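# Place pet feeder in taped outline, scoop outside

## Task

Get the pet feeder inside the taped outline on the table so its handle tab lines up with the outline's red notch and both steel bowls rest flat in the feeder's wells; the scoop has to finish lying completely on the table and completely clear of the taped outline. All of this must hold with the robot letting go, not only while a gripper supports it.

## Robot and tools

Robot: two six-joint arms, left_arm and right_arm, each ending in a parallel gripper. Some disturbance may briefly pull on a held part or nudge a loose object. Never let anything leave the table, and keep the arms from colliding or pressing hard on each other.

Frame: every reported position uses one shared scene frame in metres. Its origin sits on the table surface midway between the arms; +z is up, +x reaches out across the table, and left_arm is on the +y side. The arm names do not correspond to image sides. The printed hand position may be somewhat wrong, worse when the arm is stretched far. A gripper's fingers point along its own +z and separate along its own y; the reported point lies between the pads, just under 1 cm behind the tips.

Tool execute_actions, argument actions: a list holding one item or nothing. An empty list only returns the current state. A motion item is {"rows": [...], "steps": n} with n from 1 to 15 (default 15); each step lasts 1/30 s, each row is used for one step, and the final row repeats if rows run out. A wait item is {"steps": n} with n up to 300; it returns once that many steps have passed since the previous result, and your reply time is part of that count. Optional pictures (boolean) chooses whether images come back; by default they do. A refused call sends nothing.

Each row is 14 numbers and always covers both arms: left_arm waist, shoulder, elbow, wrist pitch, wrist yaw, wrist roll, opening, then the same seven for right_arm. The six joint values are absolute target angles in radians, the same numbers shown under Joint positions, not offsets. Stated ranges per arm: waist -2.618 to 3.054, shoulder 0.000 to 3.142, elbow 0.000 to 3.142, wrist pitch -1.571 to 1.571, wrist yaw -1.571 to 1.571, wrist roll -2.094 to 2.094. The true ends can differ by up to 0.036 rad either way. A call is refused if a target is beyond a range end by more than 0.036 rad and also farther out than that joint's last reading. A target past the real end is clipped to that end, and a "joint sent to its limit" line may appear (possibly describing an earlier action); its absence proves nothing. Opening is an absolute value from -1 (closed) to +1 (fully open, 0.087 m between pads).

Motion behaviour: each step the sent target stays within a fixed lead of the measured angle (waist 0.202, shoulder 0.258, elbow 0.238, wrist pitch 0.573, wrist yaw and roll 0.522 rad), and if targets would move the hand more than 70 mm from where it is, all joints are scaled back, so distant goals take several actions. Friction can leave a joint up to about 0.031 rad short, and changes smaller than that may not move it. The simulation keeps running while you think; arms go on toward the last row sent until everything has nearly stopped or a step is HELD, after which only a new action moves them further. Fingers still in motion keep going.

Gripping: grip_measured reports the actual finger opening on the same -1 to 1 scale. Away from the extremes, the fingers go where grip_measured would equal your command. To hold something, command about 0.02 below the measured reading for a firm grip, less for a gentle one. Pad force tops out near 20 N (some grippers less), but closing fast can squeeze harder and may pop the fingers open. Each gripper's reading may carry a fixed error of about 1 mm.

Result lines: the state line gives left_arm and right_arm end_effector_position and end_effector_quat_wxyz. Joint positions and Joint velocities list, per arm, the six joints (rad, rad/s) then the pad gap (m, m/s). "joint command not followed" means a clearance check altered or blocked some joint targets; the rest of the row still ran. HELD marks steps where your row was partly or fully not sent.

Motor heat: holding loads warms motors, including while idle. MOTOR HOT warns from 75 °C. At 90 °C that arm halts for 10 s (that threshold then stays off for 5 minutes before it can trip again); at 100 °C the arm and gripper go limp and drop until cooled. Both appear as OVER-TEMPERATURE FAULT. Avoid long heavy holds.

Tool zoom_image: camera is one of cam_high, cam_low, cam_left_wrist, cam_right_wrist; region is [x0, y0, x1, y1] in pixels of that camera's latest 504x504 image, origin top-left, at most 504 by 504. It returns a magnified view.

Tool finished_scene: argument scene is the number of the scene being ended. It is final and reports whether the goal was met, which must still hold afterwards. Replying with no tool call ends everything.

Cameras: cam_high and cam_low are fixed; the wrist cameras ride on the hands, their poses derived from joint readings. Calibration lines give K, distortion D and T_world_to_cam (world to camera, metres); real values may be off by a few degrees and millimetres.

Good practice: move smoothly, avoid slams, drops, slips and hard shoves, and release everything so the final arrangement rests by itself.

Each tool is called after "Call:" by a JSON object that holds its "op" and its "data".

## Session

Call:
{"op": "execute_actions", "data": {"actions": []}}

Scene clock: 0.00 s of 5400.00 s.
left_arm: end_effector_position=(+0.1600, -0.0176, +0.1526) grip_measured=+1.000 end_effector_quat_wxyz=(+0.638, +0.661, +0.216, -0.331) | right_arm: end_effector_position=(+0.0837, -0.5476, +0.1931) grip_measured=+1.000 end_effector_quat_wxyz=(+0.066, +0.274, +0.956, -0.085)
Joint positions: left_arm=[-0.746  1.278  0.151  1.207  1.161  0.704  0.087] | right_arm=[-1.223  1.281  1.353 -1.43  -0.019 -0.718  0.087]
Joint velocities: left_arm=[-0.007  0.012  0.012 -0.022 -0.022  0.007  0.   ] | right_arm=[-0.012 -0.007  0.002  0.022 -0.051  0.037  0.   ]
camera_calibration (this result's frames):
cam_left_wrist: T_world_to_cam=[[-0.709288, 0.0826755, -0.700053, 0.220414], [0.565203, 0.66017, -0.494693, 0.01919], [0.421255, -0.746552, -0.514979, 0.140659], [0, 0, 0, 1]] pos_world=[0.086238, 0.0741175, 0.236231]
cam_right_wrist: T_world_to_cam=[[-0.542111, -0.829944, 0.131561, -0.438802], [-0.595273, 0.4898, 0.636982, 0.220691], [-0.593098, 0.267, -0.75957, 0.476867], [0, 0, 0, 1]] pos_world=[0.176321, -0.599599, 0.279367]

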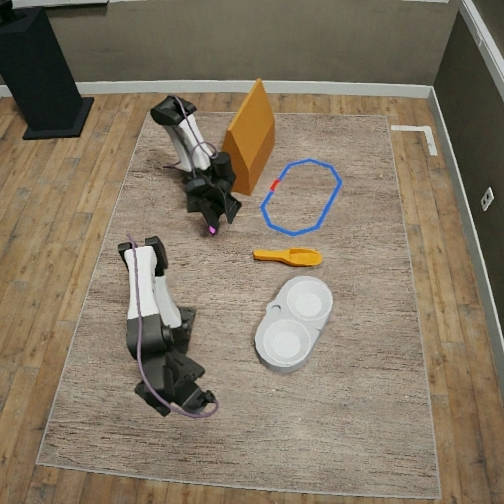

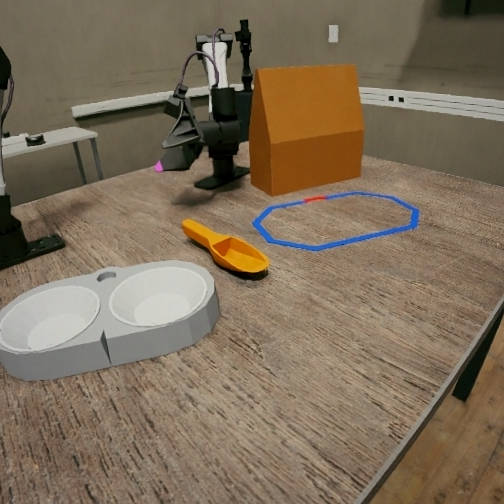

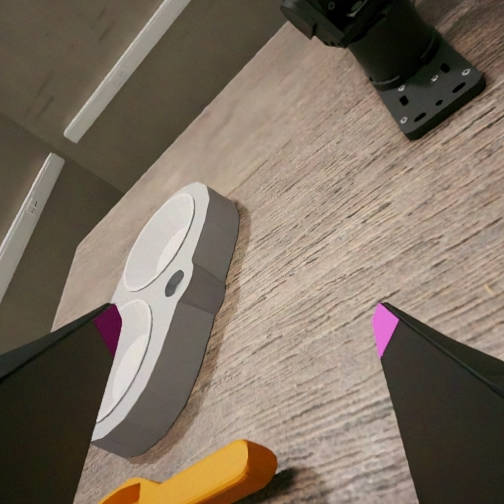

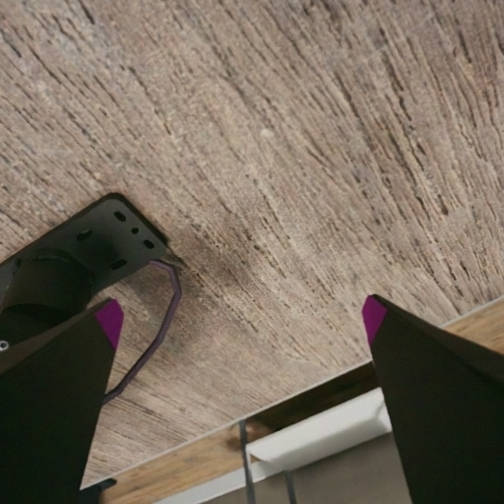

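Call:
{"op": "zoom_image", "data": {"camera": "cam_high", "region": [230, 150, 370, 290]}}

Call:
{"op": "zoom_image", "data": {"camera": "cam_high", "region": [230, 250, 370, 390]}}

Region (230, 150, 370, 290) of cam_high's 504x504 image, scaled by 3.600, with more detail than that image has.

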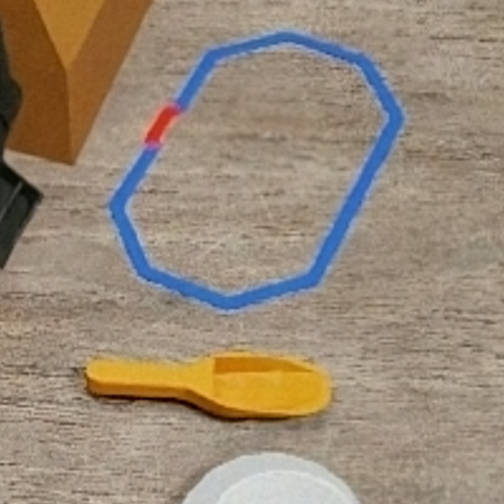

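Region (230, 250, 370, 390) of cam_high's 504x504 image, scaled by 3.600, with more detail than that image has.

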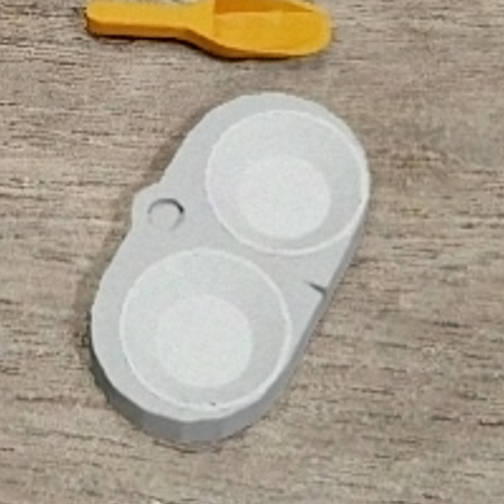

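Call:
{"op": "execute_actions", "data": {"actions": [{"rows": [[-0.8753,2.1656,2.0018,-1.2362,0,-0.7023,1.0,0.1326,2.0782,1.9385,-1.4311,0,0.5104,1.0]], "steps": 15}], "pictures": false}}

Call:
{"op": "execute_actions", "data": {"actions": [{"steps": 45}], "pictures": false}}

Scene clock: 50.33 s of 5400.00 s.
left_arm: end_effector_position=(+0.3651, -0.1308, +0.0401) grip_measured=+1.000 end_effector_quat_wxyz=(+0.354, +0.224, +0.839, -0.346) | right_arm: end_effector_position=(+0.3462, -0.5332, +0.1184) grip_measured=+1.000 end_effector_quat_wxyz=(+0.001, +0.416, +0.909, -0.003)
Joint positions: left_arm=[-0.888  2.029  1.15   0.322  0.275 -0.345  0.087] | right_arm=[-0.54   2.053  1.895 -1.409  0.005  0.263  0.087]
Joint velocities: left_arm=[-0.017  1.179  2.83  -2.571 -1.692 -2.352  0.   ] | right_arm=[ 1.487  0.75  -0.012 -0.007 -0.037  1.311  0.   ]
Steps of this call (steps 1 to 90: nothing new was sent; then 46.83 s passed at rest; steps 91 to 105: all 15 steps of this action). Readings (joint positions):
91: left_arm=[-0.765 1.300 0.177 1.162 1.116 0.646] | right_arm=[-1.196 1.312 1.391 -1.459 -0.007 -0.646]
92: left_arm=[-0.796 1.355 0.235 1.091 1.049 0.573] | right_arm=[-1.143 1.369 1.459 -1.473 -0.004 -0.566]
94: left_arm=[-0.835 1.482 0.361 0.947 0.911 0.430] | right_arm=[-1.039 1.498 1.589 -1.458 -0.002 -0.420]
98: left_arm=[-0.860 1.734 0.615 0.661 0.634 0.144] | right_arm=[-0.855 1.744 1.810 -1.434 0.001 -0.148]
105: the state above

Scene clock: 51.83 s of 5400.00 s.
left_arm: end_effector_position=(+0.3239, -0.0477, +0.1057) grip_measured=+1.000 end_effector_quat_wxyz=(+0.074, +0.005, +0.995, -0.070) | right_arm: end_effector_position=(+0.4048, -0.2932, +0.1088) grip_measured=+1.000 end_effector_quat_wxyz=(-0.015, +0.211, +0.977, -0.002)
Joint positions: left_arm=[-0.88   2.154  2.003 -1.216  0.011 -0.696  0.087] | right_arm=[ 0.135  2.096  1.915 -1.42  -0.005  0.505  0.087]
Joint velocities: left_arm=[-0.012 -0.017 -0.017  0.037  0.022 -0.022  0.   ] | right_arm=[-0.012  0.002 -0.017  0.007 -0.125  0.051  0.   ]
Steps of this call (steps 1 to 45: the robot went on to your last target). Readings (joint positions):
1: left_arm=[-0.887 2.070 1.247 0.227 0.223 -0.416] | right_arm=[-0.485 2.075 1.895 -1.409 0.005 0.304]
2: left_arm=[-0.886 2.106 1.339 0.125 0.180 -0.472] | right_arm=[-0.426 2.088 1.895 -1.409 0.005 0.339]
4: left_arm=[-0.883 2.159 1.508 -0.095 0.118 -0.554] | right_arm=[-0.303 2.096 1.895 -1.409 0.005 0.392]
8: left_arm=[-0.880 2.188 1.832 -0.545 0.053 -0.638] | right_arm=[-0.042 2.096 1.911 -1.410 0.004 0.453]
45: the state above
All arms were judged still, so your last target was given up. Only a new action makes them travel on or press farther. Fingers that are still opening or closing keep moving.

Call:
{"op": "execute_actions", "data": {"actions": []}}

Scene clock: 53.83 s of 5400.00 s.
left_arm: end_effector_position=(+0.3239, -0.0477, +0.1057) grip_measured=+1.000 end_effector_quat_wxyz=(+0.074, +0.005, +0.995, -0.070) | right_arm: end_effector_position=(+0.4048, -0.2932, +0.1088) grip_measured=+1.000 end_effector_quat_wxyz=(-0.015, +0.211, +0.977, -0.002)
Joint positions: left_arm=[-0.88   2.154  2.003 -1.216  0.011 -0.696  0.087] | right_arm=[ 0.135  2.096  1.915 -1.42  -0.005  0.505  0.087]
Joint velocities: left_arm=[ 0.007 -0.012 -0.012 -0.007 -0.007  0.081  0.   ] | right_arm=[ 0.012 -0.002 -0.022 -0.051 -0.007 -0.022  0.   ]
Steps of this call (steps 1 to 60: nothing new was sent). Readings (joint positions):
1: left_arm=[-0.880 2.154 2.003 -1.216 0.011 -0.696] | right_arm=[0.135 2.096 1.915 -1.420 -0.005 0.505]
2: left_arm=[-0.880 2.154 2.003 -1.216 0.011 -0.696] | right_arm=[0.135 2.096 1.915 -1.420 -0.005 0.505]
4: left_arm=[-0.880 2.154 2.003 -1.216 0.011 -0.696] | right_arm=[0.135 2.096 1.915 -1.420 -0.005 0.505]
8: left_arm=[-0.880 2.154 2.003 -1.216 0.011 -0.696] | right_arm=[0.135 2.096 1.915 -1.420 -0.005 0.505]
60: the state above
camera_calibration (this result's frames):
cam_left_wrist: T_world_to_cam=[[-0.018993, -0.991687, 0.127261, -0.055953], [-0.755857, 0.0975591, 0.647427, 0.203551], [-0.654461, -0.0838946, -0.751427, 0.430052], [0, 0, 0, 1]] pos_world=[0.434245, -0.0392671, 0.198489]
cam_right_wrist: T_world_to_cam=[[-0.419588, -0.907544, 0.0175967, -0.102525], [-0.558004, 0.273177, 0.783585, 0.246404], [-0.715945, 0.318964, -0.621035, 0.585274], [0, 0, 0, 1]] pos_world=[0.5135, -0.347039, 0.172201]

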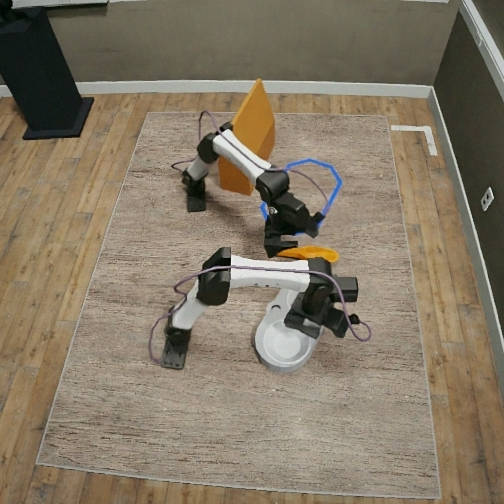

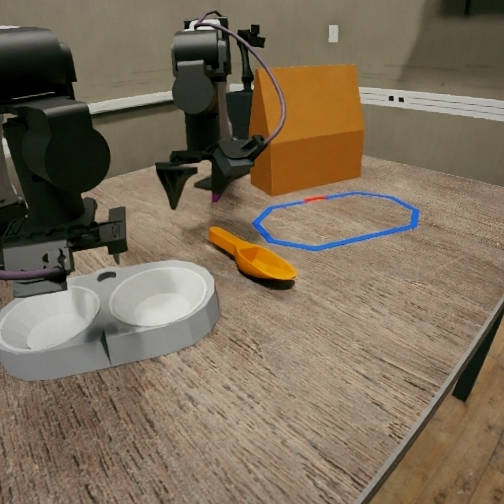

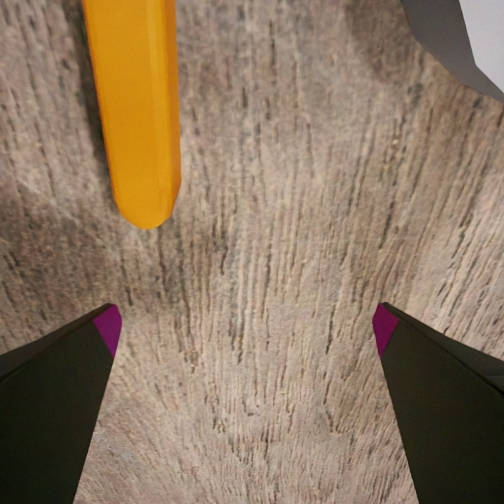

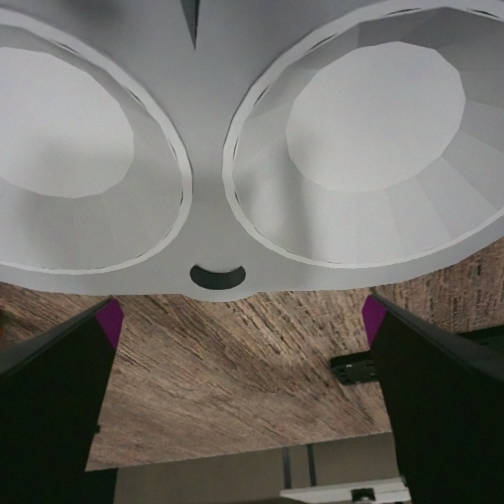

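Call:
{"op": "execute_actions", "data": {"actions": [{"rows": [[-0.8673,2.1602,2.0056,-1.2102,0,-0.6716,1.0,0.1359,2.1051,1.8957,-1.3879,0,0.5069,1.0],[-0.8546,2.1664,2.0082,-1.2045,0,-0.6471,1.0,0.1368,2.1142,1.8765,-1.3557,0,0.5087,1.0],[-0.8419,2.1726,2.0107,-1.1987,0,-0.6227,1.0,0.1376,2.1233,1.8572,-1.3236,0,0.5106,1.0],[-0.8293,2.1789,2.0133,-1.1930,0,-0.5983,1.0,0.1385,2.1324,1.8379,-1.2914,0,0.5124,1.0],[-0.8166,2.1851,2.0159,-1.1872,0,-0.5738,1.0,0.1394,2.1415,1.8186,-1.2593,0,0.5143,1.0],[-0.8039,2.1913,2.0185,-1.1814,0,-0.5494,1.0,0.1403,2.1506,1.7994,-1.2271,0,0.5161,1.0],[-0.7912,2.1975,2.0210,-1.1757,0,-0.5249,1.0,0.1411,2.1597,1.7801,-1.1950,0,0.5180,1.0],[-0.7700,2.2037,2.0236,-1.1699,0,-0.4950,1.0,0.1500,2.1688,1.7450,-1.1500,0,0.5198,1.0]], "steps": 15}], "pictures": false}}

Call:
{"op": "execute_actions", "data": {"actions": [{"steps": 10}]}}

Scene clock: 70.87 s of 5400.00 s.
left_arm: end_effector_position=(+0.3644, -0.0042, +0.0899) grip_measured=+1.000 end_effector_quat_wxyz=(+0.083, +0.034, +0.995, -0.054) | right_arm: end_effector_position=(+0.4190, -0.2918, +0.0406) grip_measured=+1.000 end_effector_quat_wxyz=(-0.014, +0.215, +0.976, -0.002)
Joint positions: left_arm=[-0.761  2.191  2.003 -1.185  0.005 -0.519  0.087] | right_arm=[ 0.135  2.171  1.762 -1.189 -0.005  0.513  0.087]
Joint velocities: left_arm=[-0.037 -0.007 -0.007  0.022  0.022  0.11   0.   ] | right_arm=[ 0.002  0.002 -0.002  0.066  0.037  0.022  0.   ]
Steps of this call (steps 1 to 496: nothing new was sent; steps 497 to 511: all 15 steps of this action). Readings (joint positions):
497: left_arm=[-0.880 2.154 2.003 -1.216 0.011 -0.693] | right_arm=[0.135 2.096 1.915 -1.418 -0.005 0.505]
498: left_arm=[-0.878 2.154 2.003 -1.216 0.011 -0.686] | right_arm=[0.135 2.096 1.914 -1.410 -0.005 0.505]
500: left_arm=[-0.868 2.154 2.003 -1.214 0.011 -0.661] | right_arm=[0.135 2.096 1.898 -1.377 -0.005 0.505]
504: left_arm=[-0.816 2.165 2.003 -1.199 0.011 -0.588] | right_arm=[0.135 2.120 1.825 -1.278 -0.005 0.509]
511: the state above

Scene clock: 71.20 s of 5400.00 s.
left_arm: end_effector_position=(+0.3646, -0.0046, +0.0899) grip_measured=+1.000 end_effector_quat_wxyz=(+0.084, +0.043, +0.994, -0.054) | right_arm: end_effector_position=(+0.4255, -0.2913, +0.0396) grip_measured=+1.000 end_effector_quat_wxyz=(-0.001, +0.216, +0.976, +0.002)
Joint positions: left_arm=[-0.763  2.191  2.003 -1.182  0.005 -0.502  0.087] | right_arm=[ 0.135  2.171  1.762 -1.163 -0.005  0.514  0.087]
Joint velocities: left_arm=[ 0.012 -0.022 -0.012 -0.022  0.051 -0.007  0.   ] | right_arm=[-0.017  0.002 -0.007 -0.007 -0.066  0.037  0.   ]
Steps of this call (steps 1 to 10: the robot went on to your last target). Readings (joint positions):
1: left_arm=[-0.762 2.191 2.003 -1.185 0.005 -0.515] | right_arm=[0.135 2.171 1.762 -1.183 -0.005 0.513]
2: left_arm=[-0.763 2.191 2.003 -1.184 0.005 -0.512] | right_arm=[0.135 2.171 1.762 -1.177 -0.005 0.513]
4: left_arm=[-0.763 2.191 2.003 -1.183 0.005 -0.508] | right_arm=[0.135 2.171 1.762 -1.172 -0.005 0.514]
8: left_arm=[-0.763 2.191 2.003 -1.182 0.005 -0.504] | right_arm=[0.135 2.171 1.762 -1.165 -0.005 0.514]
10: the state above
camera_calibration (this result's frames):
cam_left_wrist: T_world_to_cam=[[-0.0928866, -0.991583, 0.0901914, 0.0197599], [-0.764557, 0.129059, 0.631503, 0.245133], [-0.637828, -0.0102984, -0.77011, 0.444368], [0, 0, 0, 1]] pos_world=[0.472684, -0.00746687, 0.185628]
cam_right_wrist: T_world_to_cam=[[-0.428176, -0.903686, 0.00417176, -0.0855473], [-0.576713, 0.276801, 0.768624, 0.321267], [-0.695749, 0.326701, -0.639687, 0.550817], [0, 0, 0, 1]] pos_world=[0.53188, -0.346187, 0.105774]

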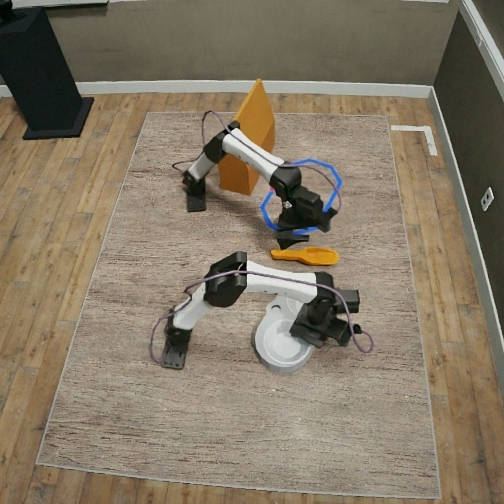

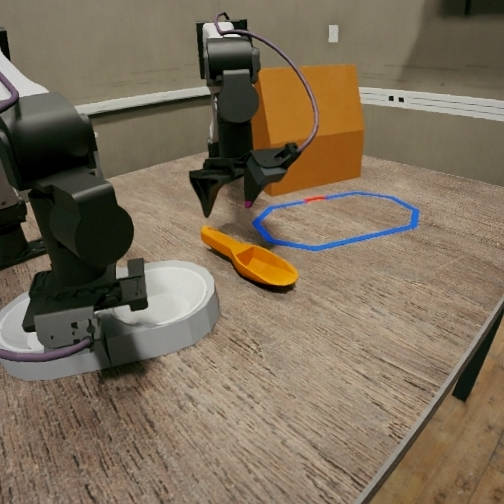

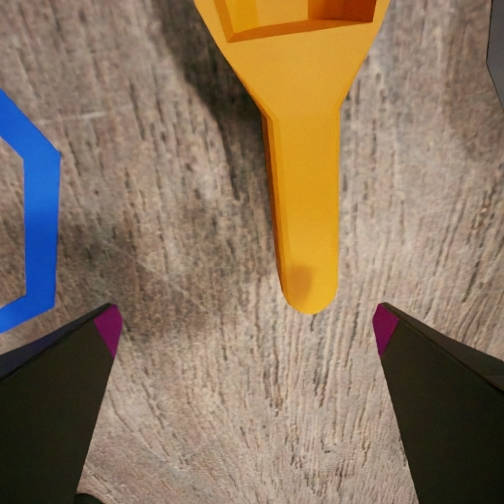

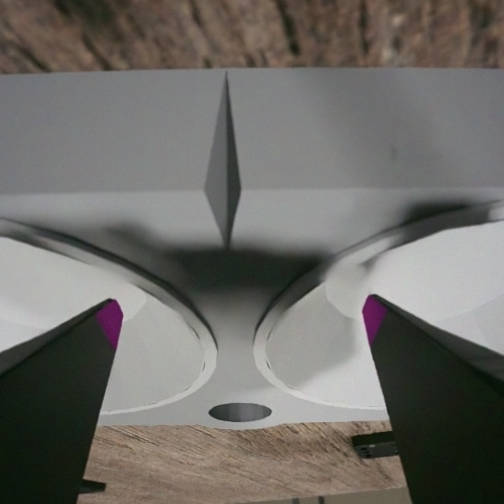

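Call:
{"op": "execute_actions", "data": {"actions": [{"rows": [[-0.7750,2.2000,2.0200,-1.1800,0,-0.5400,1.0,0.1500,2.1688,1.7450,-1.1500,0,0.5198,0.8],[-0.7900,2.2000,2.0200,-1.1800,0,-0.5800,1.0,0.1500,2.1688,1.7450,-1.1500,0,0.5198,0.6],[-0.8050,2.2000,2.0250,-1.1800,0,-0.6200,1.0,0.1500,2.1688,1.7450,-1.1500,0,0.5198,0.4],[-0.8150,2.2100,2.0300,-1.1750,0,-0.6600,1.0,0.1500,2.1688,1.7450,-1.1500,0,0.5198,0.3],[-0.8150,2.2300,2.0350,-1.1700,0,-0.6650,1.0,0.1500,2.1688,1.7450,-1.1500,0,0.5198,0.2],[-0.8150,2.2500,2.0450,-1.1650,0,-0.6650,1.0,0.1500,2.1688,1.7450,-1.1500,0,0.5198,0.1],[-0.8150,2.2700,2.0550,-1.1600,0,-0.6650,1.0,0.1500,2.1688,1.7450,-1.1500,0,0.5198,0.0],[-0.8150,2.2900,2.0650,-1.1500,0,-0.6650,1.0,0.1500,2.1688,1.7450,-1.1500,0,0.5198,-0.1],[-0.8150,2.3100,2.0750,-1.1400,0,-0.6650,1.0,0.1500,2.1688,1.7450,-1.1500,0,0.5198,-0.2],[-0.8150,2.3300,2.0850,-1.1300,0,-0.6650,1.0,0.1500,2.1688,1.7450,-1.1500,0,0.5198,-0.3],[-0.8150,2.3500,2.0900,-1.1250,0,-0.6650,1.0,0.1500,2.1688,1.7450,-1.1500,0,0.5198,-0.3],[-0.8150,2.3700,2.0900,-1.1200,0,-0.6650,1.0,0.1500,2.1688,1.7450,-1.1500,0,0.5198,-0.3],[-0.8150,2.3880,2.0900,-1.1200,0,-0.6650,1.0,0.1500,2.1688,1.7450,-1.1500,0,0.5198,-0.3]], "steps": 15}], "pictures": false}}

Call:
{"op": "execute_actions", "data": {"actions": [{"steps": 15}]}}

Scene clock: 82.07 s of 5400.00 s.
left_arm: end_effector_position=(+0.3666, -0.0424, +0.0355) grip_measured=+1.000 end_effector_quat_wxyz=(+0.058, -0.003, +0.997, -0.047) | right_arm: end_effector_position=(+0.4242, -0.2887, +0.0460) grip_measured=-0.298 end_effector_quat_wxyz=(+0.002, +0.214, +0.977, +0.006)
Joint positions: left_arm=[-0.818  2.363  2.076 -1.135  0.005 -0.65   0.087] | right_arm=[ 0.139  2.154  1.762 -1.172 -0.01   0.516  0.031]
Joint velocities: left_arm=[ 0.002  0.481  0.002  0.066 -0.022 -0.125  0.   ] | right_arm=[-0.007 -0.002 -0.002  0.007 -0.037 -0.007  0.   ]
Steps of this call (steps 1 to 30: the robot went on to your last target; steps 31 to 100: nothing new was sent; then 7.03 s passed at rest; steps 101 to 115: all 15 steps of this action). Readings (joint positions):
101: left_arm=[-0.763 2.191 2.003 -1.181 0.005 -0.506] | right_arm=[0.135 2.171 1.762 -1.161 -0.005 0.514]
102: left_arm=[-0.765 2.191 2.003 -1.181 0.005 -0.518] | right_arm=[0.135 2.171 1.762 -1.161 -0.005 0.514]
104: left_arm=[-0.776 2.191 2.003 -1.181 0.005 -0.559] | right_arm=[0.135 2.171 1.762 -1.161 -0.005 0.514]
108: left_arm=[-0.810 2.225 2.038 -1.176 0.005 -0.618] | right_arm=[0.138 2.171 1.762 -1.160 -0.007 0.516]
115: the state above

Scene clock: 82.57 s of 5400.00 s.
left_arm: end_effector_position=(+0.3654, -0.0418, +0.0223) grip_measured=+1.000 end_effector_quat_wxyz=(+0.047, -0.007, +0.998, -0.039) | right_arm: end_effector_position=(+0.4242, -0.2887, +0.0460) grip_measured=-0.298 end_effector_quat_wxyz=(+0.002, +0.214, +0.977, +0.006)
Joint positions: left_arm=[-0.818  2.393  2.076 -1.131  0.005 -0.658  0.087] | right_arm=[ 0.139  2.154  1.762 -1.172 -0.01   0.516  0.031]
Joint velocities: left_arm=[ 0.007 -0.002 -0.002 -0.007 -0.022  0.007  0.   ] | right_arm=[-0.002 -0.002 -0.007 -0.051  0.022 -0.051 -0.   ]
Steps of this call (steps 1 to 15: the robot went on to your last target). Readings (joint positions):
1: left_arm=[-0.818 2.378 2.076 -1.135 0.005 -0.652] | right_arm=[0.139 2.154 1.762 -1.172 -0.010 0.516]
2: left_arm=[-0.818 2.388 2.076 -1.135 0.005 -0.654] | right_arm=[0.139 2.154 1.762 -1.172 -0.010 0.516]
4: left_arm=[-0.818 2.395 2.076 -1.135 0.005 -0.655] | right_arm=[0.139 2.154 1.762 -1.172 -0.010 0.516]
8: left_arm=[-0.818 2.393 2.076 -1.132 0.005 -0.657] | right_arm=[0.139 2.154 1.762 -1.172 -0.010 0.516]
15: the state above
camera_calibration (this result's frames):
cam_left_wrist: T_world_to_cam=[[0.0125578, -0.997633, 0.0676054, -0.0491859], [-0.720726, 0.0378344, 0.692187, 0.271966], [-0.693106, -0.0574173, -0.718545, 0.409484], [0, 0, 0, 1]] pos_world=[0.480446, -0.0358476, 0.109307]
cam_right_wrist: T_world_to_cam=[[-0.425751, -0.904831, -0.00412006, -0.0847617], [-0.583254, 0.270952, 0.765767, 0.316056], [-0.691774, 0.328429, -0.643105, 0.552195], [0, 0, 0, 1]] pos_world=[0.530247, -0.343688, 0.112745]

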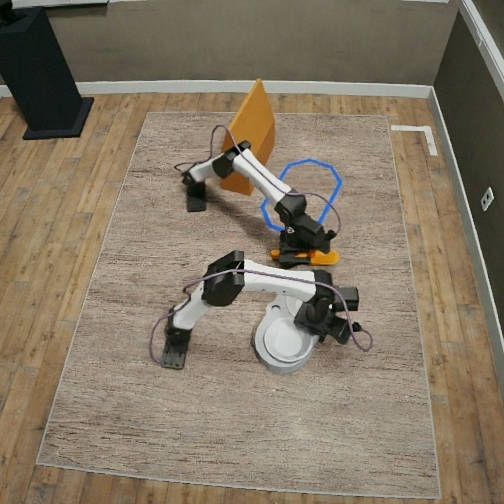

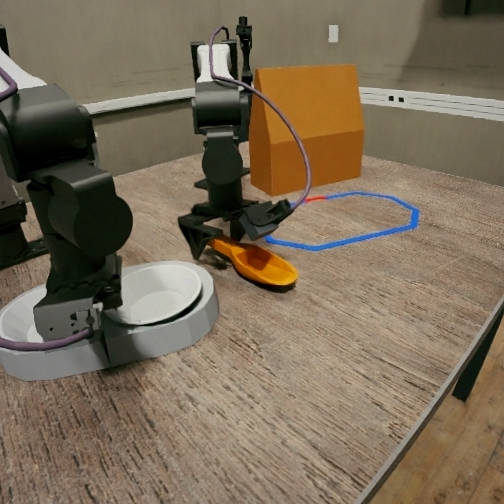

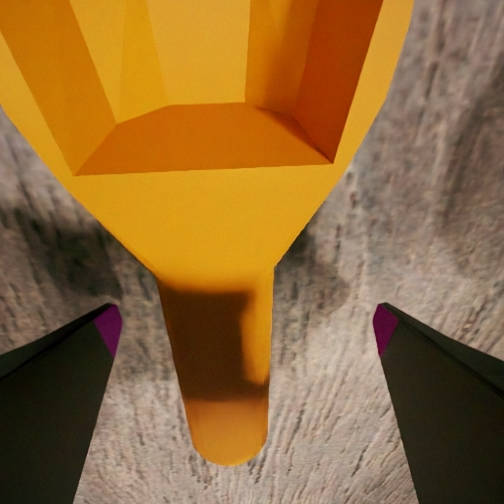

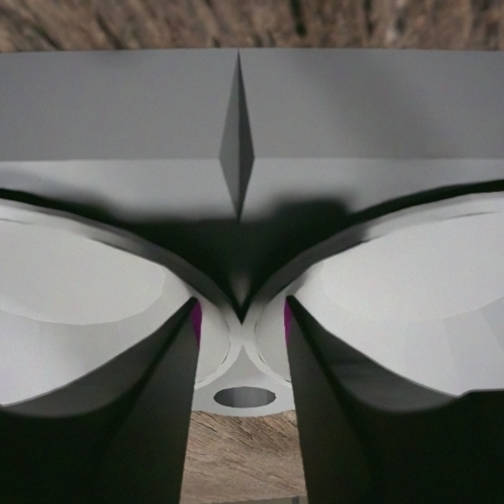

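Call:
{"op": "execute_actions", "data": {"actions": [{"rows": [[-0.8150,2.3880,2.0900,-1.1200,0,-0.6650,0.5,0.1500,2.1688,1.7450,-1.1500,0,0.5198,-0.1],[-0.8150,2.3880,2.0900,-1.1200,0,-0.6650,0.1,0.1500,2.1688,1.7450,-1.1500,0,0.5198,0.05],[-0.8150,2.3880,2.0900,-1.1200,0,-0.6650,-0.2,0.1500,2.1688,1.7450,-1.1500,0,0.5198,0.2],[-0.8150,2.3880,2.0900,-1.1200,0,-0.6650,-0.4,0.1500,2.1688,1.7450,-1.1500,0,0.5198,0.2],[-0.8150,2.3880,2.0900,-1.1200,0,-0.6650,-0.52,0.1500,2.1688,1.7450,-1.1500,0,0.5198,0.2]], "steps": 15}], "pictures": false}}

Call:
{"op": "execute_actions", "data": {"actions": [{"steps": 10}]}}

Scene clock: 93.70 s of 5400.00 s.
left_arm: end_effector_position=(+0.3660, -0.0420, +0.0223) grip_measured=-0.413 end_effector_quat_wxyz=(+0.049, -0.008, +0.998, -0.039) | right_arm: end_effector_position=(+0.4269, -0.2891, +0.0453) grip_measured=+0.200 end_effector_quat_wxyz=(+0.007, +0.214, +0.977, +0.005)
Joint positions: left_arm=[-0.818  2.393  2.076 -1.129  0.003 -0.661  0.026] | right_arm=[ 0.139  2.155  1.762 -1.161 -0.006  0.516  0.052]
Joint velocities: left_arm=[ 0.002  0.007  0.017 -0.066  0.022  0.066 -0.   ] | right_arm=[-0.007  0.007 -0.002  0.051 -0.066 -0.051 -0.   ]
Steps of this call (steps 1 to 15: the robot went on to your last target; steps 16 to 90: nothing new was sent; then 7.63 s passed at rest; steps 91 to 105: all 15 steps of this action). Readings (joint positions):
91: left_arm=[-0.818 2.393 2.076 -1.131 0.005 -0.659] | right_arm=[0.139 2.154 1.762 -1.171 -0.009 0.516]
92: left_arm=[-0.818 2.393 2.076 -1.131 0.005 -0.659] | right_arm=[0.139 2.155 1.762 -1.169 -0.009 0.516]
94: left_arm=[-0.818 2.393 2.076 -1.131 0.005 -0.659] | right_arm=[0.139 2.155 1.762 -1.166 -0.008 0.516]
98: left_arm=[-0.818 2.393 2.076 -1.129 0.003 -0.661] | right_arm=[0.139 2.155 1.762 -1.163 -0.007 0.516]
105: the state above

Scene clock: 94.03 s of 5400.00 s.
left_arm: end_effector_position=(+0.3660, -0.0420, +0.0223) grip_measured=-0.413 end_effector_quat_wxyz=(+0.049, -0.008, +0.998, -0.039) | right_arm: end_effector_position=(+0.4269, -0.2891, +0.0453) grip_measured=+0.200 end_effector_quat_wxyz=(+0.007, +0.214, +0.977, +0.005)
Joint positions: left_arm=[-0.818  2.393  2.076 -1.129  0.003 -0.661  0.026] | right_arm=[ 0.139  2.155  1.762 -1.161 -0.006  0.516  0.052]
Joint velocities: left_arm=[-0.002  0.002  0.012  0.066 -0.022 -0.022  0.   ] | right_arm=[-0.002 -0.002  0.002 -0.037  0.007 -0.007 -0.   ]
Steps of this call (steps 1 to 10: the robot went on to your last target). Readings (joint positions):
1: left_arm=[-0.818 2.393 2.076 -1.129 0.003 -0.661] | right_arm=[0.139 2.155 1.762 -1.161 -0.006 0.516]
2: left_arm=[-0.818 2.393 2.076 -1.129 0.003 -0.661] | right_arm=[0.139 2.155 1.762 -1.161 -0.006 0.516]
4: left_arm=[-0.818 2.393 2.076 -1.129 0.003 -0.661] | right_arm=[0.139 2.155 1.762 -1.161 -0.006 0.516]
8: left_arm=[-0.818 2.393 2.076 -1.129 0.003 -0.661] | right_arm=[0.139 2.155 1.762 -1.161 -0.006 0.516]
10: the state above
camera_calibration (this result's frames):
cam_left_wrist: T_world_to_cam=[[0.0148377, -0.997573, 0.0680223, -0.0502613], [-0.722589, 0.0363239, 0.690323, 0.273111], [-0.691118, -0.059395, -0.720297, 0.409107], [0, 0, 0, 1]] pos_world=[0.480834, -0.0357609, 0.109563]
cam_right_wrist: T_world_to_cam=[[-0.425732, -0.904827, -0.00629363, -0.0838394], [-0.591286, 0.272929, 0.758875, 0.322627], [-0.684933, 0.326799, -0.651206, 0.550734], [0, 0, 0, 1]] pos_world=[0.532287, -0.343893, 0.113281]

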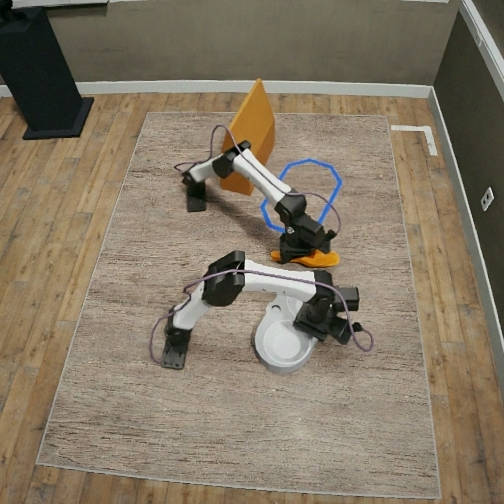

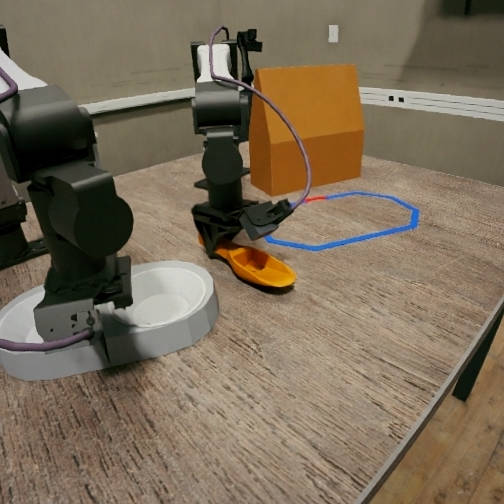

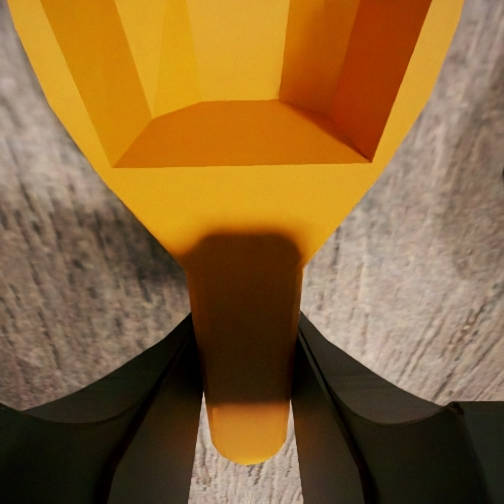

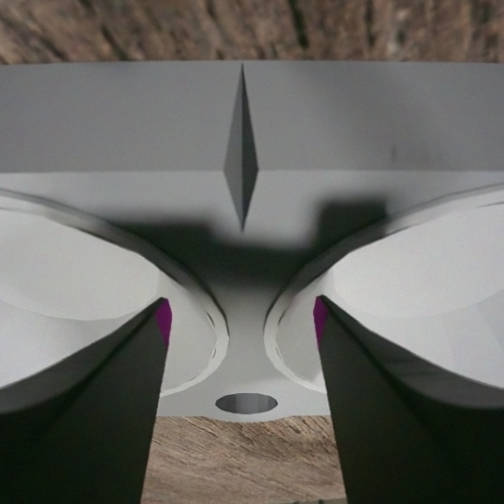

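Call:
{"op": "execute_actions", "data": {"actions": [{"rows": [[-0.815,2.30,2.06,-1.15,0,-0.665,-0.46,0.1500,2.1688,1.7450,-1.1500,0,0.5198,0.2]], "steps": 5}], "pictures": false}}

Call:
{"op": "execute_actions", "data": {"actions": [{"rows": [[-0.815,2.20,2.03,-1.18,0,-0.665,-0.46,0.1500,2.1688,1.7450,-1.1500,0,0.5198,0.2]], "steps": 5}], "pictures": false}}

Call:
{"op": "execute_actions", "data": {"actions": [{"rows": [[-0.9126,2.1227,1.9264,-1.1787,0,-0.5843,-0.46,0.1500,2.1750,1.7600,-1.1600,0,0.5198,0.2]], "steps": 5}], "pictures": false}}

Call:
{"op": "execute_actions", "data": {"actions": [{"rows": [[-1.0103,2.0453,1.8228,-1.1774,0,-0.5035,-0.46,0.1833,2.1852,1.7876,-1.1732,0,0.5593,0.2]], "steps": 5}], "pictures": false}}

Call:
{"op": "execute_actions", "data": {"actions": [{"rows": [[-1.1079,1.9680,1.7192,-1.1762,0,-0.4228,-0.46,0.2246,2.2016,1.8144,-1.1836,0,0.5988,0.2]], "steps": 5}], "pictures": false}}

Call:
{"op": "execute_actions", "data": {"actions": [{"rows": [[-1.2055,1.8907,1.6155,-1.1749,0,-0.3421,-0.46,0.2660,2.2179,1.8411,-1.1940,0,0.6384,0.2]], "steps": 5}], "pictures": false}}

Call:
{"op": "execute_actions", "data": {"actions": [{"rows": [[-1.3032,1.8133,1.5119,-1.1736,0,-0.2613,-0.46,0.3073,2.2343,1.8679,-1.2044,0,0.6779,0.2]], "steps": 5}], "pictures": false}}

Call:
{"op": "execute_actions", "data": {"actions": [{"rows": [[-1.4008,1.7360,1.4083,-1.1723,0,-0.1806,-0.46,0.3486,2.2507,1.8947,-1.2148,0,0.7174,0.2]], "steps": 5}], "pictures": false}}

Call:
{"op": "execute_actions", "data": {"actions": [{"rows": [[-1.4008,1.7571,1.3332,-1.0761,0,-0.1806,-0.46,0.3486,2.2507,1.8947,-1.2148,0,0.7174,0.2]], "steps": 5}], "pictures": false}}

Call:
{"op": "execute_actions", "data": {"actions": [{"rows": [[-1.4008,1.7783,1.2582,-0.9799,0,-0.1806,-0.46,0.3486,2.2507,1.8947,-1.2148,0,0.7174,0.2]], "steps": 5}], "pictures": false}}

Call:
{"op": "execute_actions", "data": {"actions": [{"rows": [[-1.4008,1.7994,1.1831,-0.8837,0,-0.1806,-0.46,0.3486,2.2507,1.8947,-1.2148,0,0.7174,0.2]], "steps": 12}]}}

Scene clock: 118.97 s of 5400.00 s.
left_arm: end_effector_position=(+0.3657, -0.0418, +0.0484) grip_measured=-0.413 end_effector_quat_wxyz=(+0.066, -0.008, +0.996, -0.052) | right_arm: end_effector_position=(+0.4269, -0.2891, +0.0453) grip_measured=+0.200 end_effector_quat_wxyz=(+0.007, +0.214, +0.977, +0.005)
Joint positions: left_arm=[-0.818  2.329  2.067 -1.141  0.003 -0.661  0.026] | right_arm=[ 0.139  2.155  1.762 -1.161 -0.006  0.516  0.052]
Joint velocities: left_arm=[-0.002 -0.442 -0.007 -0.007 -0.051  0.051  0.001] | right_arm=[-0.002 -0.002  0.012  0.037  0.022 -0.051 -0.   ]
Steps of this call (steps 1 to 15: the robot went on to your last target; steps 16 to 90: nothing new was sent; then 21.77 s passed at rest; steps 91 to 95: all 5 steps of this action). Readings (joint positions):
91: left_arm=[-0.818 2.386 2.073 -1.129 0.003 -0.661] | right_arm=[0.139 2.155 1.762 -1.161 -0.006 0.516]
92: left_arm=[-0.818 2.375 2.068 -1.134 0.003 -0.661] | right_arm=[0.139 2.155 1.762 -1.161 -0.006 0.516]
94: left_arm=[-0.818 2.344 2.067 -1.141 0.003 -0.661] | right_arm=[0.139 2.155 1.762 -1.161 -0.006 0.516]
95: the state above

Scene clock: 119.13 s of 5400.00 s.
left_arm: end_effector_position=(+0.3622, -0.0392, +0.0954) grip_measured=-0.413 end_effector_quat_wxyz=(+0.098, -0.008, +0.992, -0.077) | right_arm: end_effector_position=(+0.4269, -0.2891, +0.0453) grip_measured=+0.200 end_effector_quat_wxyz=(+0.007, +0.214, +0.977, +0.005)
Joint positions: left_arm=[-0.818  2.209  2.047 -1.159  0.003 -0.661  0.026] | right_arm=[ 0.139  2.155  1.762 -1.161 -0.006  0.516  0.052]
Joint velocities: left_arm=[ 0.002 -0.515 -0.007  0.022  0.051 -0.037 -0.001] | right_arm=[-0.017  0.002 -0.002  0.022 -0.007  0.022  0.   ]
Steps of this call (steps 1 to 5: all 5 steps of this action). Readings (joint positions):
1: left_arm=[-0.818 2.304 2.060 -1.140 0.003 -0.661] | right_arm=[0.139 2.155 1.762 -1.161 -0.006 0.516]
2: left_arm=[-0.818 2.278 2.051 -1.147 0.003 -0.661] | right_arm=[0.139 2.155 1.762 -1.161 -0.006 0.516]
4: left_arm=[-0.818 2.229 2.047 -1.159 0.003 -0.661] | right_arm=[0.139 2.155 1.762 -1.161 -0.006 0.516]
5: the state above

Scene clock: 119.30 s of 5400.00 s.
left_arm: end_effector_position=(+0.3236, -0.0493, +0.1093) grip_measured=-0.413 end_effector_quat_wxyz=(+0.098, +0.053, +0.991, -0.075) | right_arm: end_effector_position=(+0.4269, -0.2891, +0.0453) grip_measured=+0.200 end_effector_quat_wxyz=(+0.007, +0.214, +0.977, +0.005)
Joint positions: left_arm=[-0.896  2.118  1.959 -1.164 -0.004 -0.615  0.026] | right_arm=[ 0.139  2.155  1.762 -1.161 -0.006  0.516  0.052]
Joint velocities: left_arm=[-0.54  -0.051 -0.115 -0.125  0.007  0.168  0.   ] | right_arm=[-0.002 -0.012 -0.007  0.007  0.022  0.007 -0.001]
Steps of this call (steps 1 to 5: all 5 steps of this action). Readings (joint positions):
1: left_arm=[-0.824 2.181 2.025 -1.147 -0.001 -0.649] | right_arm=[0.139 2.155 1.762 -1.161 -0.006 0.516]
2: left_arm=[-0.837 2.153 1.995 -1.148 -0.004 -0.638] | right_arm=[0.139 2.155 1.762 -1.161 -0.006 0.516]
4: left_arm=[-0.876 2.122 1.964 -1.162 -0.004 -0.621] | right_arm=[0.139 2.155 1.762 -1.161 -0.006 0.516]
5: the state above

Scene clock: 119.47 s of 5400.00 s.
left_arm: end_effector_position=(+0.2661, -0.0609, +0.0992) grip_measured=-0.413 end_effector_quat_wxyz=(+0.070, +0.148, +0.985, -0.057) | right_arm: end_effector_position=(+0.4243, -0.2801, +0.0424) grip_measured=+0.200 end_effector_quat_wxyz=(+0.003, +0.211, +0.977, -0.002)
Joint positions: left_arm=[-1.016  2.065  1.845 -1.171 -0.001 -0.544  0.026] | right_arm=[ 0.167  2.163  1.762 -1.165  0.007  0.537  0.052]
Joint velocities: left_arm=[-0.457 -0.056 -0.129 -0.139  0.051  0.198 -0.   ] | right_arm=[ 0.115 -0.012  0.002 -0.022  0.066  0.007  0.001]
Steps of this call (steps 1 to 5: all 5 steps of this action). Readings (joint positions):
1: left_arm=[-0.919 2.104 1.931 -1.150 -0.006 -0.597] | right_arm=[0.142 2.156 1.762 -1.161 -0.005 0.522]
2: left_arm=[-0.945 2.086 1.894 -1.149 -0.006 -0.579] | right_arm=[0.147 2.158 1.762 -1.161 -0.004 0.529]
4: left_arm=[-0.997 2.067 1.852 -1.167 -0.004 -0.554] | right_arm=[0.162 2.162 1.762 -1.163 0.001 0.536]
5: the state above

Scene clock: 119.63 s of 5400.00 s.
left_arm: end_effector_position=(+0.2202, -0.0591, +0.0997) grip_measured=-0.413 end_effector_quat_wxyz=(+0.055, +0.232, +0.970, -0.046) | right_arm: end_effector_position=(+0.4254, -0.2667, +0.0431) grip_measured=+0.200 end_effector_quat_wxyz=(+0.004, +0.208, +0.978, -0.009)
Joint positions: left_arm=[-1.111  1.99   1.739 -1.176 -0.001 -0.467  0.026] | right_arm=[ 0.205  2.178  1.789 -1.181  0.02   0.568  0.052]
Joint velocities: left_arm=[-0.335 -0.198 -0.071 -0.037  0.037  0.271  0.   ] | right_arm=[ 0.188  0.017  0.022  0.037 -0.022  0.198 -0.   ]
Steps of this call (steps 1 to 5: all 5 steps of this action). Readings (joint positions):
1: left_arm=[-1.036 2.050 1.817 -1.157 -0.002 -0.524] | right_arm=[0.174 2.166 1.768 -1.172 0.011 0.546]
2: left_arm=[-1.056 2.029 1.782 -1.156 -0.003 -0.505] | right_arm=[0.181 2.171 1.777 -1.178 0.017 0.553]
4: left_arm=[-1.097 1.998 1.744 -1.173 -0.002 -0.477] | right_arm=[0.198 2.177 1.787 -1.181 0.020 0.564]
5: the state above

Scene clock: 119.80 s of 5400.00 s.
left_arm: end_effector_position=(+0.1790, -0.0538, +0.1043) grip_measured=-0.413 end_effector_quat_wxyz=(+0.050, +0.316, +0.947, -0.042) | right_arm: end_effector_position=(+0.4264, -0.2487, +0.0435) grip_measured=+0.200 end_effector_quat_wxyz=(+0.006, +0.205, +0.979, -0.011)
Joint positions: left_arm=[-1.205  1.904  1.639 -1.175 -0.001 -0.387  0.026] | right_arm=[ 0.249  2.193  1.816 -1.192  0.025  0.606  0.052]
Joint velocities: left_arm=[-0.359 -0.198 -0.071 -0.139  0.051  0.315 -0.001] | right_arm=[ 0.193  0.017  0.032 -0.007  0.007  0.095  0.   ]
Steps of this call (steps 1 to 5: all 5 steps of this action). Readings (joint positions):
1: left_arm=[-1.128 1.971 1.714 -1.161 -0.003 -0.446] | right_arm=[0.214 2.181 1.796 -1.186 0.021 0.579]
2: left_arm=[-1.147 1.946 1.681 -1.157 -0.003 -0.427] | right_arm=[0.223 2.187 1.805 -1.190 0.024 0.588]
4: left_arm=[-1.190 1.912 1.644 -1.172 -0.003 -0.398] | right_arm=[0.242 2.192 1.815 -1.192 0.025 0.600]
5: the state above

Scene clock: 119.97 s of 5400.00 s.
left_arm: end_effector_position=(+0.1387, -0.0426, +0.1033) grip_measured=-0.413 end_effector_quat_wxyz=(+0.040, +0.399, +0.915, -0.034) | right_arm: end_effector_position=(+0.4265, -0.2313, +0.0437) grip_measured=+0.200 end_effector_quat_wxyz=(+0.007, +0.203, +0.979, -0.012)
Joint positions: left_arm=[-1.304  1.827  1.535 -1.174 -0.001 -0.307  0.026] | right_arm=[ 0.29   2.209  1.843 -1.203  0.027  0.644  0.052]
Joint velocities: left_arm=[-0.33  -0.12  -0.095 -0.007 -0.037  0.198  0.001] | right_arm=[ 0.154  0.022  0.042  0.066 -0.007  0.125  0.   ]
Steps of this call (steps 1 to 5: all 5 steps of this action). Readings (joint positions):
1: left_arm=[-1.223 1.887 1.615 -1.159 -0.004 -0.367] | right_arm=[0.258 2.197 1.823 -1.196 0.025 0.616]
2: left_arm=[-1.244 1.864 1.580 -1.154 -0.005 -0.347] | right_arm=[0.266 2.202 1.832 -1.201 0.027 0.625]
4: left_arm=[-1.289 1.834 1.541 -1.170 -0.003 -0.318] | right_arm=[0.284 2.208 1.842 -1.203 0.027 0.638]
5: the state above

Scene clock: 120.13 s of 5400.00 s.
left_arm: end_effector_position=(+0.1024, -0.0259, +0.1006) grip_measured=-0.413 end_effector_quat_wxyz=(+0.028, +0.479, +0.877, -0.024) | right_arm: end_effector_position=(+0.4260, -0.2138, +0.0441) grip_measured=+0.200 end_effector_quat_wxyz=(+0.008, +0.202, +0.979, -0.012)
Joint positions: left_arm=[-1.401  1.752  1.429 -1.173 -0.001 -0.226  0.026] | right_arm=[ 0.331  2.225  1.871 -1.215  0.029  0.682  0.052]
Joint velocities: left_arm=[-0.3   -0.12  -0.149 -0.125  0.022  0.344 -0.001] | right_arm=[ 0.168  0.012  0.032 -0.051  0.051  0.183 -0.   ]
Steps of this call (steps 1 to 5: all 5 steps of this action). Readings (joint positions):
1: left_arm=[-1.321 1.811 1.510 -1.158 -0.004 -0.286] | right_arm=[0.299 2.213 1.851 -1.208 0.027 0.654]
2: left_arm=[-1.343 1.789 1.476 -1.153 -0.005 -0.266] | right_arm=[0.307 2.218 1.859 -1.212 0.029 0.664]
4: left_arm=[-1.387 1.758 1.436 -1.169 -0.003 -0.237] | right_arm=[0.324 2.224 1.869 -1.215 0.029 0.677]
5: the state above

Scene clock: 120.30 s of 5400.00 s.
left_arm: end_effector_position=(+0.1059, -0.0328, +0.0798) grip_measured=-0.415 end_effector_quat_wxyz=(+0.043, +0.492, +0.869, -0.034) | right_arm: end_effector_position=(+0.4253, -0.2098, +0.0441) grip_measured=+0.200 end_effector_quat_wxyz=(+0.008, +0.206, +0.979, -0.011)
Joint positions: left_arm=[-1.405  1.758  1.356 -1.059 -0.006 -0.199  0.026] | right_arm=[ 0.339  2.226  1.872 -1.215  0.027  0.697  0.052]
Joint velocities: left_arm=[ 0.042  0.178 -0.1    0.872 -0.066  0.081 -0.   ] | right_arm=[-0.017  0.002 -0.007  0.037  0.007  0.066  0.001]
Steps of this call (steps 1 to 5: all 5 steps of this action). Readings (joint positions):
1: left_arm=[-1.407 1.747 1.413 -1.158 -0.000 -0.218] | right_arm=[0.336 2.225 1.872 -1.215 0.028 0.687]
2: left_arm=[-1.408 1.745 1.394 -1.137 -0.000 -0.211] | right_arm=[0.338 2.226 1.872 -1.215 0.028 0.690]
4: left_arm=[-1.406 1.752 1.363 -1.089 -0.003 -0.202] | right_arm=[0.339 2.226 1.872 -1.215 0.027 0.695]
5: the state above

Scene clock: 120.47 s of 5400.00 s.
left_arm: end_effector_position=(+0.1135, -0.0471, +0.0570) grip_measured=-0.415 end_effector_quat_wxyz=(+0.069, +0.494, +0.866, -0.050) | right_arm: end_effector_position=(+0.4252, -0.2097, +0.0441) grip_measured=+0.200 end_effector_quat_wxyz=(+0.007, +0.207, +0.978, -0.012)
Joint positions: left_arm=[-1.402  1.778  1.289 -0.912 -0.014 -0.191  0.026] | right_arm=[ 0.339  2.226  1.872 -1.215  0.027  0.7    0.052]
Joint velocities: left_arm=[ 0.007  0.012 -0.198 -0.242  0.022  0.007  0.001] | right_arm=[-0.012  0.012 -0.002 -0.037  0.081 -0.022 -0.   ]
Steps of this call (steps 1 to 5: all 5 steps of this action). Readings (joint positions):
1: left_arm=[-1.403 1.762 1.340 -1.011 -0.009 -0.197] | right_arm=[0.339 2.226 1.872 -1.215 0.027 0.698]
2: left_arm=[-1.403 1.764 1.321 -0.965 -0.011 -0.195] | right_arm=[0.339 2.226 1.872 -1.215 0.027 0.699]
4: left_arm=[-1.402 1.774 1.295 -0.914 -0.014 -0.192] | right_arm=[0.339 2.226 1.872 -1.215 0.027 0.700]
5: the state above

Scene clock: 120.87 s of 5400.00 s.
left_arm: end_effector_position=(+0.1057, -0.0251, +0.0340) grip_measured=-0.414 end_effector_quat_wxyz=(+0.041, +0.497, +0.866, -0.027) | right_arm: end_effector_position=(+0.4252, -0.2097, +0.0441) grip_measured=+0.200 end_effector_quat_wxyz=(+0.007, +0.207, +0.978, -0.012)
Joint positions: left_arm=[-1.402  1.787  1.203 -0.89  -0.013 -0.186  0.026] | right_arm=[ 0.339  2.226  1.872 -1.215  0.027  0.701  0.052]
Joint velocities: left_arm=[-0.017 -0.017  0.002 -0.007 -0.066  0.051  0.001] | right_arm=[-0.007 -0.007  0.007 -0.007  0.037 -0.022 -0.   ]
Steps of this call (steps 1 to 12: all 12 steps of this action). Readings (joint positions):
1: left_arm=[-1.402 1.777 1.270 -0.903 -0.013 -0.190] | right_arm=[0.339 2.226 1.872 -1.215 0.027 0.700]
2: left_arm=[-1.402 1.776 1.249 -0.893 -0.013 -0.189] | right_arm=[0.339 2.226 1.872 -1.215 0.027 0.701]
4: left_arm=[-1.402 1.782 1.215 -0.890 -0.013 -0.187] | right_arm=[0.339 2.226 1.872 -1.215 0.027 0.701]
8: left_arm=[-1.402 1.787 1.203 -0.890 -0.013 -0.187] | right_arm=[0.339 2.226 1.872 -1.215 0.027 0.701]
12: the state above
camera_calibration (this result's frames):
cam_left_wrist: T_world_to_cam=[[-0.862435, -0.506137, -0.00557457, 0.0772554], [-0.369082, 0.621286, 0.691218, 0.0536077], [-0.346388, 0.598188, -0.722624, 0.218849], [0, 0, 0, 1]] pos_world=[0.16222, -0.125117, 0.121522]
cam_right_wrist: T_world_to_cam=[[-0.412795, -0.910423, 0.0270207, -0.0209061], [-0.590075, 0.289909, 0.753502, 0.304102], [-0.693839, 0.295097, -0.656891, 0.520205], [0, 0, 0, 1]] pos_world=[0.531752, -0.260706, 0.113141]

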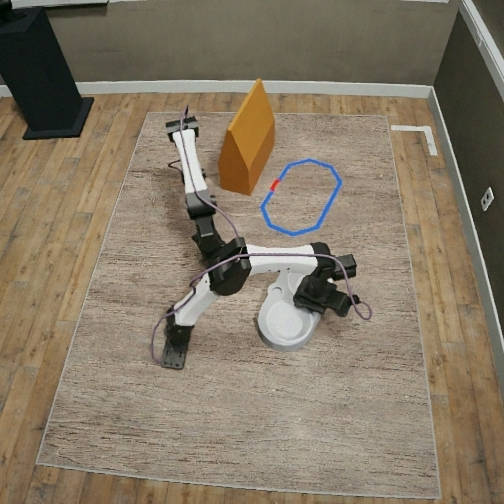

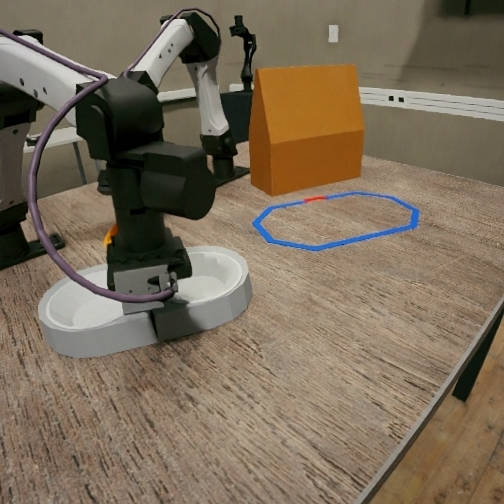

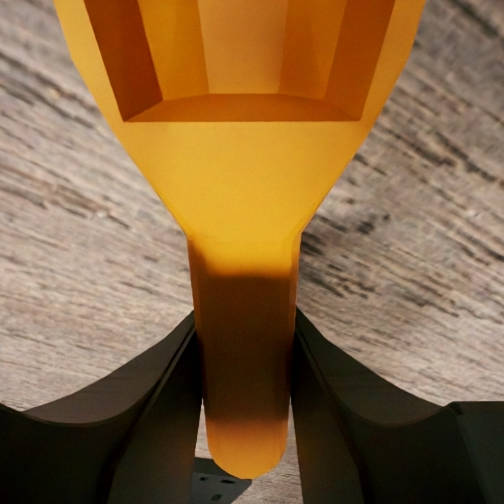

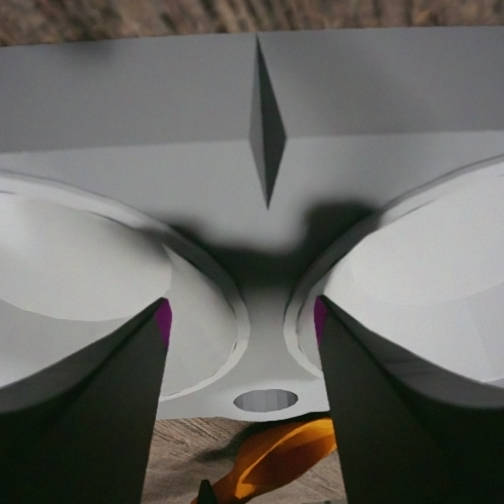

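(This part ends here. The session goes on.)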